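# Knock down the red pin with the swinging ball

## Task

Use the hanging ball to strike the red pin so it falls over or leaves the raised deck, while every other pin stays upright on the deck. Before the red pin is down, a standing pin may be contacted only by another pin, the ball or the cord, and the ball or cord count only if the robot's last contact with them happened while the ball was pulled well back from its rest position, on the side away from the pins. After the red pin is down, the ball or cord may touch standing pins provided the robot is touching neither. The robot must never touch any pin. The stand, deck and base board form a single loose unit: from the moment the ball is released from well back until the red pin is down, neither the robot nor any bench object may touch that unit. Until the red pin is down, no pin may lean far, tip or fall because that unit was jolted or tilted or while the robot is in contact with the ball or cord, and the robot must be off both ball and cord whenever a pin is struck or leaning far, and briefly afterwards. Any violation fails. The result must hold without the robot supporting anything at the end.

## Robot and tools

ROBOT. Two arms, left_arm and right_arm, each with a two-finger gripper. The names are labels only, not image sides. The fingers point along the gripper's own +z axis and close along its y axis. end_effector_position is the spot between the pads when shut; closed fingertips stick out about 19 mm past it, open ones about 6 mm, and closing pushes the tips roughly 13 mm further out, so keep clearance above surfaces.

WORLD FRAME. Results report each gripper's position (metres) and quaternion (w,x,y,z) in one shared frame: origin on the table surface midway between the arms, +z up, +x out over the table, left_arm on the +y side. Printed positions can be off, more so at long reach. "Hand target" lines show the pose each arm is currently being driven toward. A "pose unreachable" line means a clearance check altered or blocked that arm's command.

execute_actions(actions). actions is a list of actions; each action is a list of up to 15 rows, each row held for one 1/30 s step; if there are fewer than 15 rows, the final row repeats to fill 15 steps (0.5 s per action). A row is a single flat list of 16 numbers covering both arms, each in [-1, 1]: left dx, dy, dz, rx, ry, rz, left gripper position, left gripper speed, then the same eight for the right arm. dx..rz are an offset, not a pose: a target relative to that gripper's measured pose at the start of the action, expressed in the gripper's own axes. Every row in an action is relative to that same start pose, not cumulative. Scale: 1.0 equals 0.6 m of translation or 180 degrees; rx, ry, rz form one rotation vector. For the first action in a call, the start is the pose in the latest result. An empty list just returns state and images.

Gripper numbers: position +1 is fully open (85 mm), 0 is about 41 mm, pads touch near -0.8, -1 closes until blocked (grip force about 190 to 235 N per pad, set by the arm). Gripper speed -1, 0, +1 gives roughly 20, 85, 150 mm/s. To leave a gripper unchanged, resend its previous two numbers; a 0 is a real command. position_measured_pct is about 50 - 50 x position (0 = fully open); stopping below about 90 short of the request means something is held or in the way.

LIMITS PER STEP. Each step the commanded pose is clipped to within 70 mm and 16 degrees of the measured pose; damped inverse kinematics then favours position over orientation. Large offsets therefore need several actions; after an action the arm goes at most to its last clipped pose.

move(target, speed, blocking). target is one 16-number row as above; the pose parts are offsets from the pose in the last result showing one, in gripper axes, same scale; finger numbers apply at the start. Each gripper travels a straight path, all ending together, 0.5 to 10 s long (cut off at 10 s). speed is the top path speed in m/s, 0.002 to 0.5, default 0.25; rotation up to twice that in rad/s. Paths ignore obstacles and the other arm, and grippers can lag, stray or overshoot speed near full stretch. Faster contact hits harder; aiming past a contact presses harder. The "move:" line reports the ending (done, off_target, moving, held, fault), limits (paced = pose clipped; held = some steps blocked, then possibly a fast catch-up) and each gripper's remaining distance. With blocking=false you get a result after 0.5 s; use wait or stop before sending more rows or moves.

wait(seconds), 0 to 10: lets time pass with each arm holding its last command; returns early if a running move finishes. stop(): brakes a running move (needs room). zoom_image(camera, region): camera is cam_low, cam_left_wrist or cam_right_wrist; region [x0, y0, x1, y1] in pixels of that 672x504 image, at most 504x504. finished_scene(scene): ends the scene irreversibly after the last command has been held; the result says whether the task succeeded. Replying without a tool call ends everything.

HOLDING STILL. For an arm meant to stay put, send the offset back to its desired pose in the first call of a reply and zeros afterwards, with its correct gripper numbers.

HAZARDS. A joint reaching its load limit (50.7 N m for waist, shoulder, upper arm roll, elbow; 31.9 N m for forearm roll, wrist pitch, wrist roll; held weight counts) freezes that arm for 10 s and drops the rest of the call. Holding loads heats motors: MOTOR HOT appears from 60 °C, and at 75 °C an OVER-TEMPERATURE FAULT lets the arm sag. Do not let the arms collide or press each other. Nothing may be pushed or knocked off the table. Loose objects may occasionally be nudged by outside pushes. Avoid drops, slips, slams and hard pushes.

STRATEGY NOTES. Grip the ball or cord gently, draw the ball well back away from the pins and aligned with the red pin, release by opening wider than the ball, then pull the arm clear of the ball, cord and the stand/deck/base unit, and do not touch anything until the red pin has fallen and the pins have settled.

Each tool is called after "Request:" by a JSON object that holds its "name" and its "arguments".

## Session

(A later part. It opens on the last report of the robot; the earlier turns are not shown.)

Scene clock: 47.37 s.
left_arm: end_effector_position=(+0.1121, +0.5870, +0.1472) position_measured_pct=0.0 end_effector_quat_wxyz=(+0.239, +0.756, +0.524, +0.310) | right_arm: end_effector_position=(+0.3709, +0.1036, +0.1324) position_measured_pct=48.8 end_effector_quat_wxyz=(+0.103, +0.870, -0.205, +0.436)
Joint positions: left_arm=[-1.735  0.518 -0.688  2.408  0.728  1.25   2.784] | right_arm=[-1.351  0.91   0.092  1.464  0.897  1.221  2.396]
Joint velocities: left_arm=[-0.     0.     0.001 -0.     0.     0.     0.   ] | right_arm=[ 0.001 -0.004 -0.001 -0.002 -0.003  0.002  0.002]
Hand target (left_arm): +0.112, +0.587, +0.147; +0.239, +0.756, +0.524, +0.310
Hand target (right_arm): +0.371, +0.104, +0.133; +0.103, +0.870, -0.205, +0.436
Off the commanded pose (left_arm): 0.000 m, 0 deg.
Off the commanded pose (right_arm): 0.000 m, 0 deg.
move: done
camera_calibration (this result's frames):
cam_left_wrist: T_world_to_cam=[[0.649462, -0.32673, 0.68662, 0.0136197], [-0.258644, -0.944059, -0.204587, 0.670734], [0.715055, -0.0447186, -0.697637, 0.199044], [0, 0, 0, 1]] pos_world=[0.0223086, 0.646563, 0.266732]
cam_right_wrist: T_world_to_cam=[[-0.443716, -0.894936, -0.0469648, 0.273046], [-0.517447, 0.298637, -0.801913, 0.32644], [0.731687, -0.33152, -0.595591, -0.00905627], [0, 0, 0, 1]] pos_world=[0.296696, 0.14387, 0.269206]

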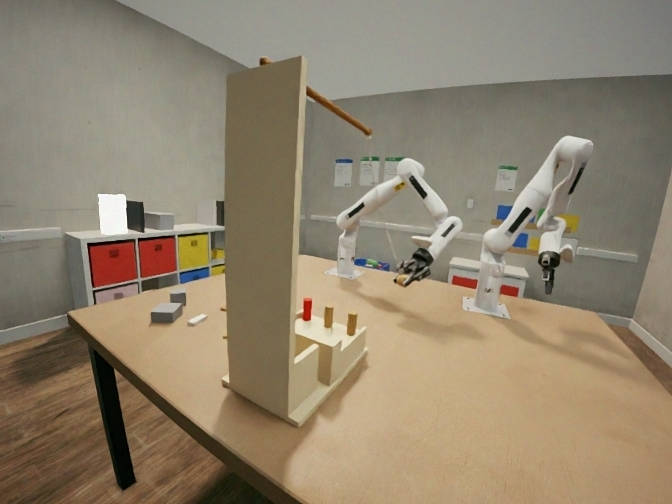

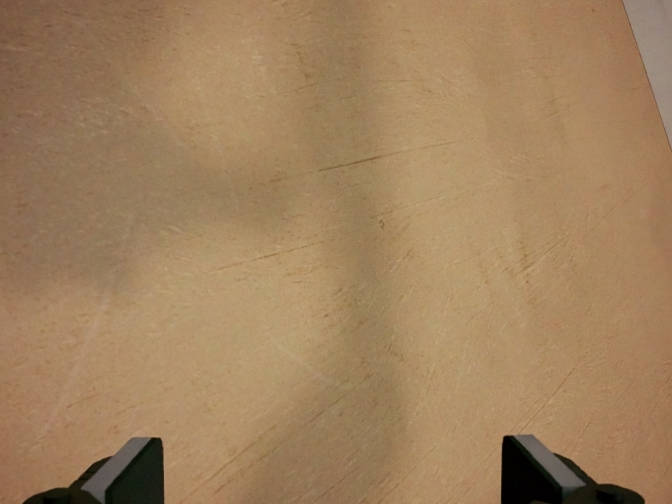

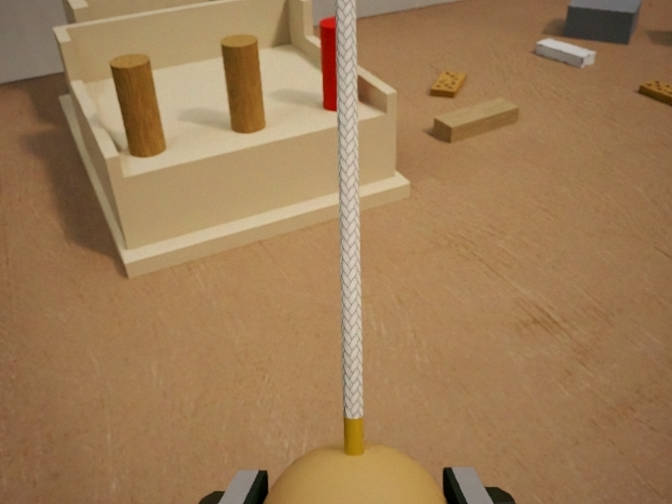

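Request:
{"name": "execute_actions", "arguments": {"actions": [[[0,0,0,0,0,0,1,0,0,0,0,0,0,0,1,1],[0,0,0,0,0,0,1,0,0,0,0,0,0,0,1,1],[0,0,0,0,0,0,1,0,0,0,0,0,0,0,1,1],[0,0,0,0,0,0,1,0,0,0,0,0,0,0,1,1],[0,0,0,0,0,0,1,0,0,0,0,0,0,0,1,1],[0,0,0,0,0,0,1,0,0,0,0,0,0,0,1,1],[0,0,0,0,0,0,1,0,0,0,-0.003,0,0,0,1,1],[0,0,0,0,0,0,1,0,0,0,-0.008,0,0,0,1,1],[0,0,0,0,0,0,1,0,0,0,-0.015,0,0,0,1,1],[0,0,0,0,0,0,1,0,0,0,-0.024,0,0,0,1,1],[0,0,0,0,0,0,1,0,0,0,-0.034,0,0,0,1,1],[0,0,0,0,0,0,1,0,0,0,-0.045,0,0,0,1,1],[0,0,0,0,0,0,1,0,0,0,-0.056,0,0,0,1,1],[0,0,0,0,0,0,1,0,0,0,-0.067,0,0,0,1,1],[0,0,0,0,0,0,1,0,0,0,-0.078,0,0,0,1,1]],[[0,0,0,0,0,0,1,0,0,0,-0.045,0,0,0,1,1],[0,0,0,0,0,0,1,0,0,0,-0.054,0,0,0,1,1],[0,0,0,0,0,0,1,0,0,0,-0.062,0,0,0,1,1],[0,0,0,0,0,0,1,0,0,0,-0.069,0,0,0,1,1],[0,0,0,0,0,0,1,0,0,0,-0.074,0,0,0,1,1],[0,0,0,0,0,0,1,0,0,0,-0.078,0,0,0,1,1],[0,0,0,0,0,0,1,0,0,0,-0.08,0,0,0,1,1]]]}}

Scene clock: 51.13 s.
left_arm: end_effector_position=(+0.1121, +0.5870, +0.1472) position_measured_pct=0.0 end_effector_quat_wxyz=(+0.239, +0.756, +0.524, +0.310) | right_arm: end_effector_position=(+0.3182, +0.1302, +0.1765) position_measured_pct=0.0 end_effector_quat_wxyz=(+0.103, +0.871, -0.204, +0.436)
Joint positions: left_arm=[-1.735  0.518 -0.688  2.408  0.728  1.25   2.784] | right_arm=[-1.437  0.863  0.066  1.385  0.835  1.373  2.441]
Joint velocities: left_arm=[-0.    -0.    -0.001 -0.     0.    -0.001  0.001] | right_arm=[-0.007 -0.002 -0.001 -0.007 -0.002  0.011  0.003]
Hand target (left_arm): +0.112, +0.587, +0.147; +0.239, +0.756, +0.524, +0.310
Hand target (right_arm): +0.318, +0.130, +0.177; +0.103, +0.871, -0.204, +0.436
Off the commanded pose (left_arm): 0.000 m, 0 deg.
Off the commanded pose (right_arm): 0.001 m, 0 deg.
Step readings (end_effector_position; steps 1 to 15: 1st action; 16 to 30: 2nd action):
0: left_arm (+0.1121, +0.5870, +0.1472) | right_arm (+0.3709, +0.1037, +0.1326)
1: left_arm (+0.1121, +0.5870, +0.1472) | right_arm (+0.3709, +0.1037, +0.1326)
2: left_arm (+0.1121, +0.5870, +0.1472) | right_arm (+0.3709, +0.1036, +0.1325)
4: left_arm (+0.1121, +0.5870, +0.1472) | right_arm (+0.3709, +0.1036, +0.1325)
8: left_arm (+0.1121, +0.5870, +0.1472) | right_arm (+0.3703, +0.1039, +0.1330)
15: left_arm (+0.1121, +0.5870, +0.1472) | right_arm (+0.3522, +0.1132, +0.1480)
16: left_arm (+0.1121, +0.5870, +0.1472) | right_arm (+0.3481, +0.1153, +0.1513)
17: left_arm (+0.1121, +0.5870, +0.1472) | right_arm (+0.3438, +0.1174, +0.1548)
19: left_arm (+0.1121, +0.5870, +0.1472) | right_arm (+0.3354, +0.1216, +0.1616)
23: left_arm (+0.1121, +0.5870, +0.1472) | right_arm (+0.3227, +0.1279, +0.1722)
30: end_effector_position above
camera_calibration (this result's frames):
cam_left_wrist: T_world_to_cam=[[0.649463, -0.32673, 0.686619, 0.013621], [-0.258644, -0.944059, -0.204587, 0.670734], [0.715053, -0.044718, -0.697638, 0.199044], [0, 0, 0, 1]] pos_world=[0.0223079, 0.646564, 0.266732]
cam_right_wrist: T_world_to_cam=[[-0.443041, -0.895227, -0.0477804, 0.275507], [-0.517592, 0.298941, -0.801706, 0.326545], [0.731993, -0.330458, -0.595805, 0.0643418], [0, 0, 0, 1]] pos_world=[0.24398, 0.170286, 0.313292]

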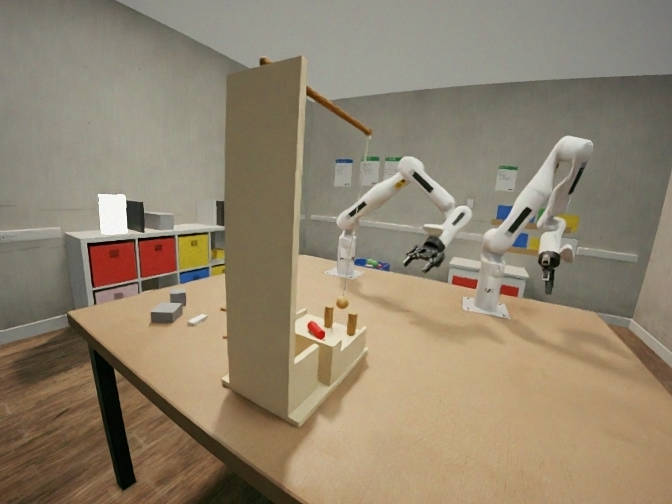

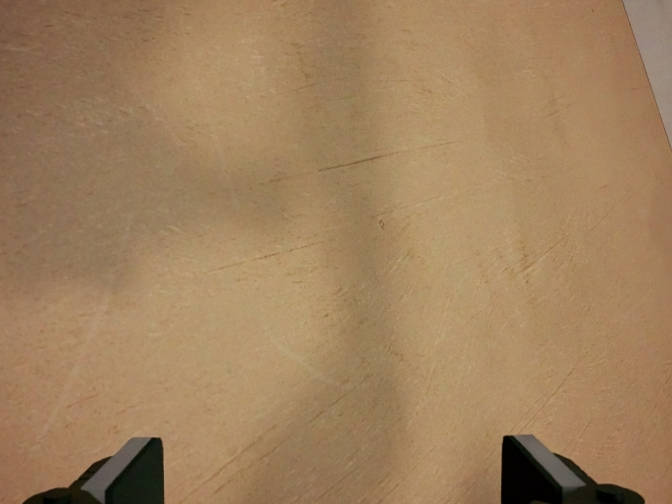

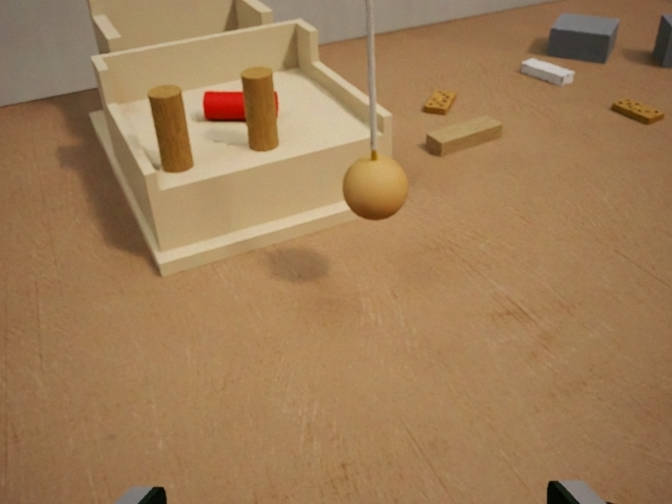

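The red pin is down and lying behind the middle pin. I'll watch it while it settles.

Request:
{"name": "wait", "arguments": {"seconds": 2}}

Scene clock: 53.33 s.
left_arm: end_effector_position=(+0.1121, +0.5870, +0.1472) position_measured_pct=0.0 end_effector_quat_wxyz=(+0.239, +0.756, +0.524, +0.310) | right_arm: end_effector_position=(+0.3179, +0.1305, +0.1767) position_measured_pct=0.0 end_effector_quat_wxyz=(+0.103, +0.871, -0.204, +0.436)
Joint positions: left_arm=[-1.735  0.518 -0.688  2.408  0.728  1.25   2.784] | right_arm=[-1.437  0.862  0.066  1.384  0.835  1.374  2.441]
Joint velocities: left_arm=[-0.001  0.    -0.     0.001 -0.001  0.001  0.   ] | right_arm=[-0.001  0.     0.     0.     0.     0.    -0.   ]
Hand target (left_arm): +0.112, +0.587, +0.147; +0.239, +0.756, +0.524, +0.310
Hand target (right_arm): +0.318, +0.130, +0.177; +0.103, +0.871, -0.204, +0.436
Off the commanded pose (left_arm): 0.000 m, 0 deg.
Off the commanded pose (right_arm): 0.000 m, 0 deg.
wait: 2.00 s; at rest from the start
camera_calibration (this result's frames):
cam_left_wrist: T_world_to_cam=[[0.649463, -0.32673, 0.686619, 0.013621], [-0.258644, -0.944059, -0.204587, 0.670734], [0.715053, -0.044718, -0.697638, 0.199044], [0, 0, 0, 1]] pos_world=[0.0223079, 0.646564, 0.266732]
cam_right_wrist: T_world_to_cam=[[-0.44275, -0.895368, -0.047842, 0.275517], [-0.517604, 0.29879, -0.801755, 0.3265], [0.73216, -0.330214, -0.595735, 0.0647541], [0, 0, 0, 1]] pos_world=[0.243573, 0.170516, 0.313531]

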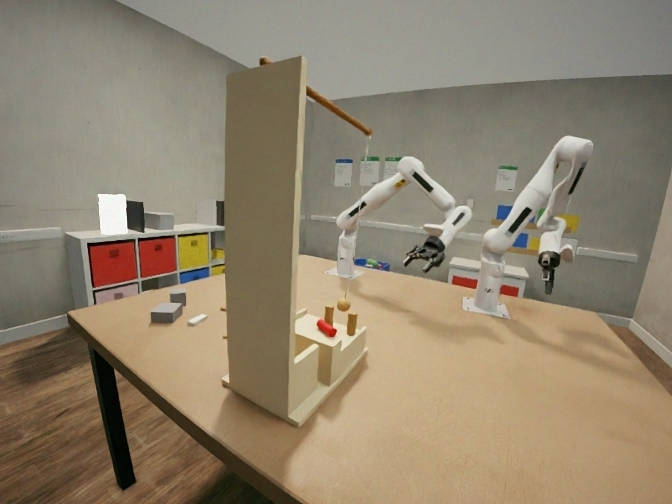

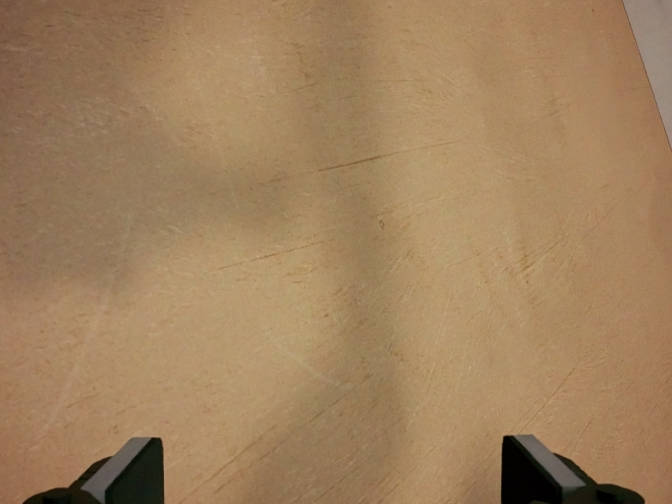

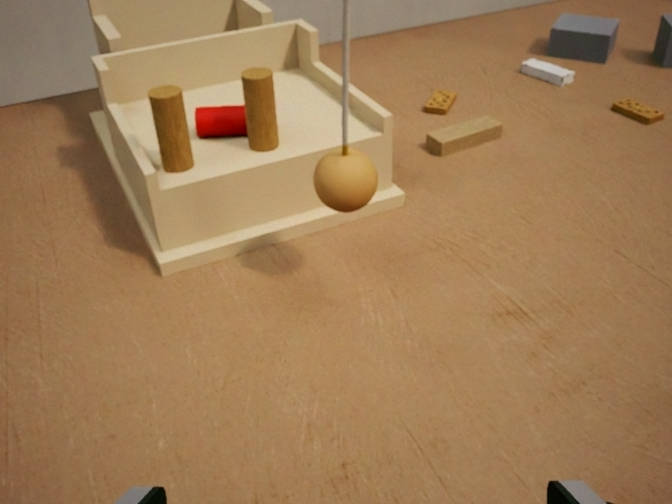

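Request:
{"name": "wait", "arguments": {"seconds": 2}}

Scene clock: 55.90 s.
left_arm: end_effector_position=(+0.1121, +0.5870, +0.1472) position_measured_pct=0.0 end_effector_quat_wxyz=(+0.239, +0.756, +0.524, +0.310) | right_arm: end_effector_position=(+0.3179, +0.1305, +0.1767) position_measured_pct=0.0 end_effector_quat_wxyz=(+0.103, +0.871, -0.204, +0.436)
Joint positions: left_arm=[-1.735  0.518 -0.688  2.408  0.728  1.25   2.784] | right_arm=[-1.437  0.862  0.066  1.384  0.835  1.374  2.441]
Joint velocities: left_arm=[-0.    -0.    -0.001 -0.    -0.    -0.    -0.002] | right_arm=[-0.001 -0.     0.     0.    -0.    -0.    -0.   ]
Hand target (left_arm): +0.112, +0.587, +0.147; +0.239, +0.756, +0.524, +0.310
Hand target (right_arm): +0.318, +0.130, +0.177; +0.103, +0.871, -0.204, +0.436
Off the commanded pose (left_arm): 0.000 m, 0 deg.
Off the commanded pose (right_arm): 0.000 m, 0 deg.
wait: 2.00 s; at rest from the start
camera_calibration (this result's frames):
cam_left_wrist: T_world_to_cam=[[0.649463, -0.32673, 0.686618, 0.013621], [-0.258644, -0.944059, -0.204587, 0.670734], [0.715053, -0.0447177, -0.697638, 0.199044], [0, 0, 0, 1]] pos_world=[0.0223078, 0.646564, 0.266732]
cam_right_wrist: T_world_to_cam=[[-0.44275, -0.895368, -0.0478419, 0.275517], [-0.517604, 0.29879, -0.801755, 0.3265], [0.73216, -0.330214, -0.595735, 0.0647541], [0, 0, 0, 1]] pos_world=[0.243572, 0.170516, 0.313531]

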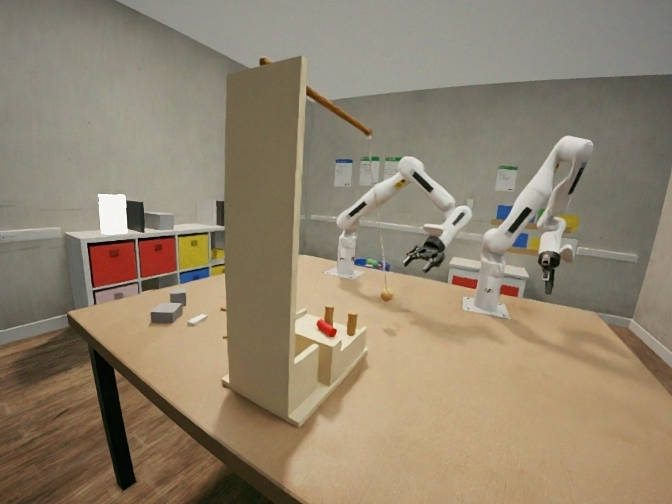

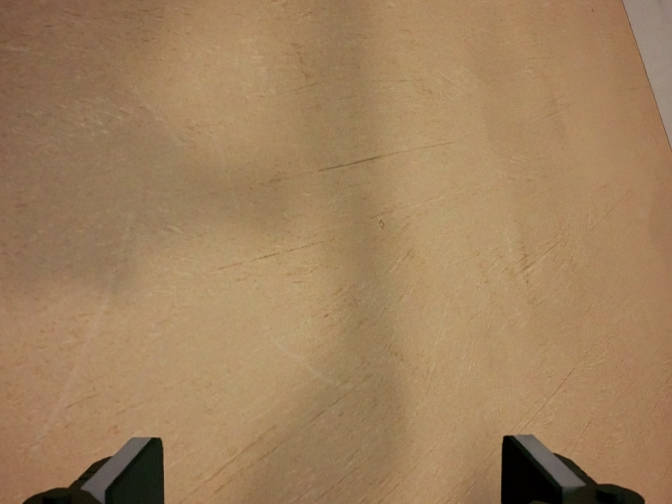

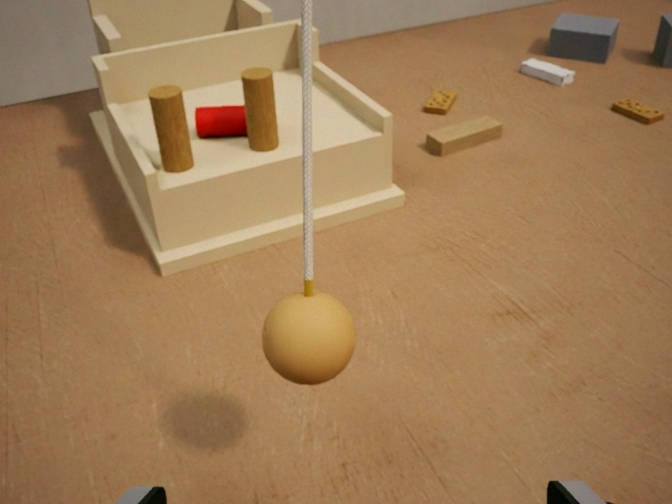

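The red pin has stopped rolling and both other pins are standing. The ball is still swinging, but its path is drifting away from them.

Request:
{"name": "finished_scene", "arguments": {"scene": 2}}

The scene is finished: the task was done.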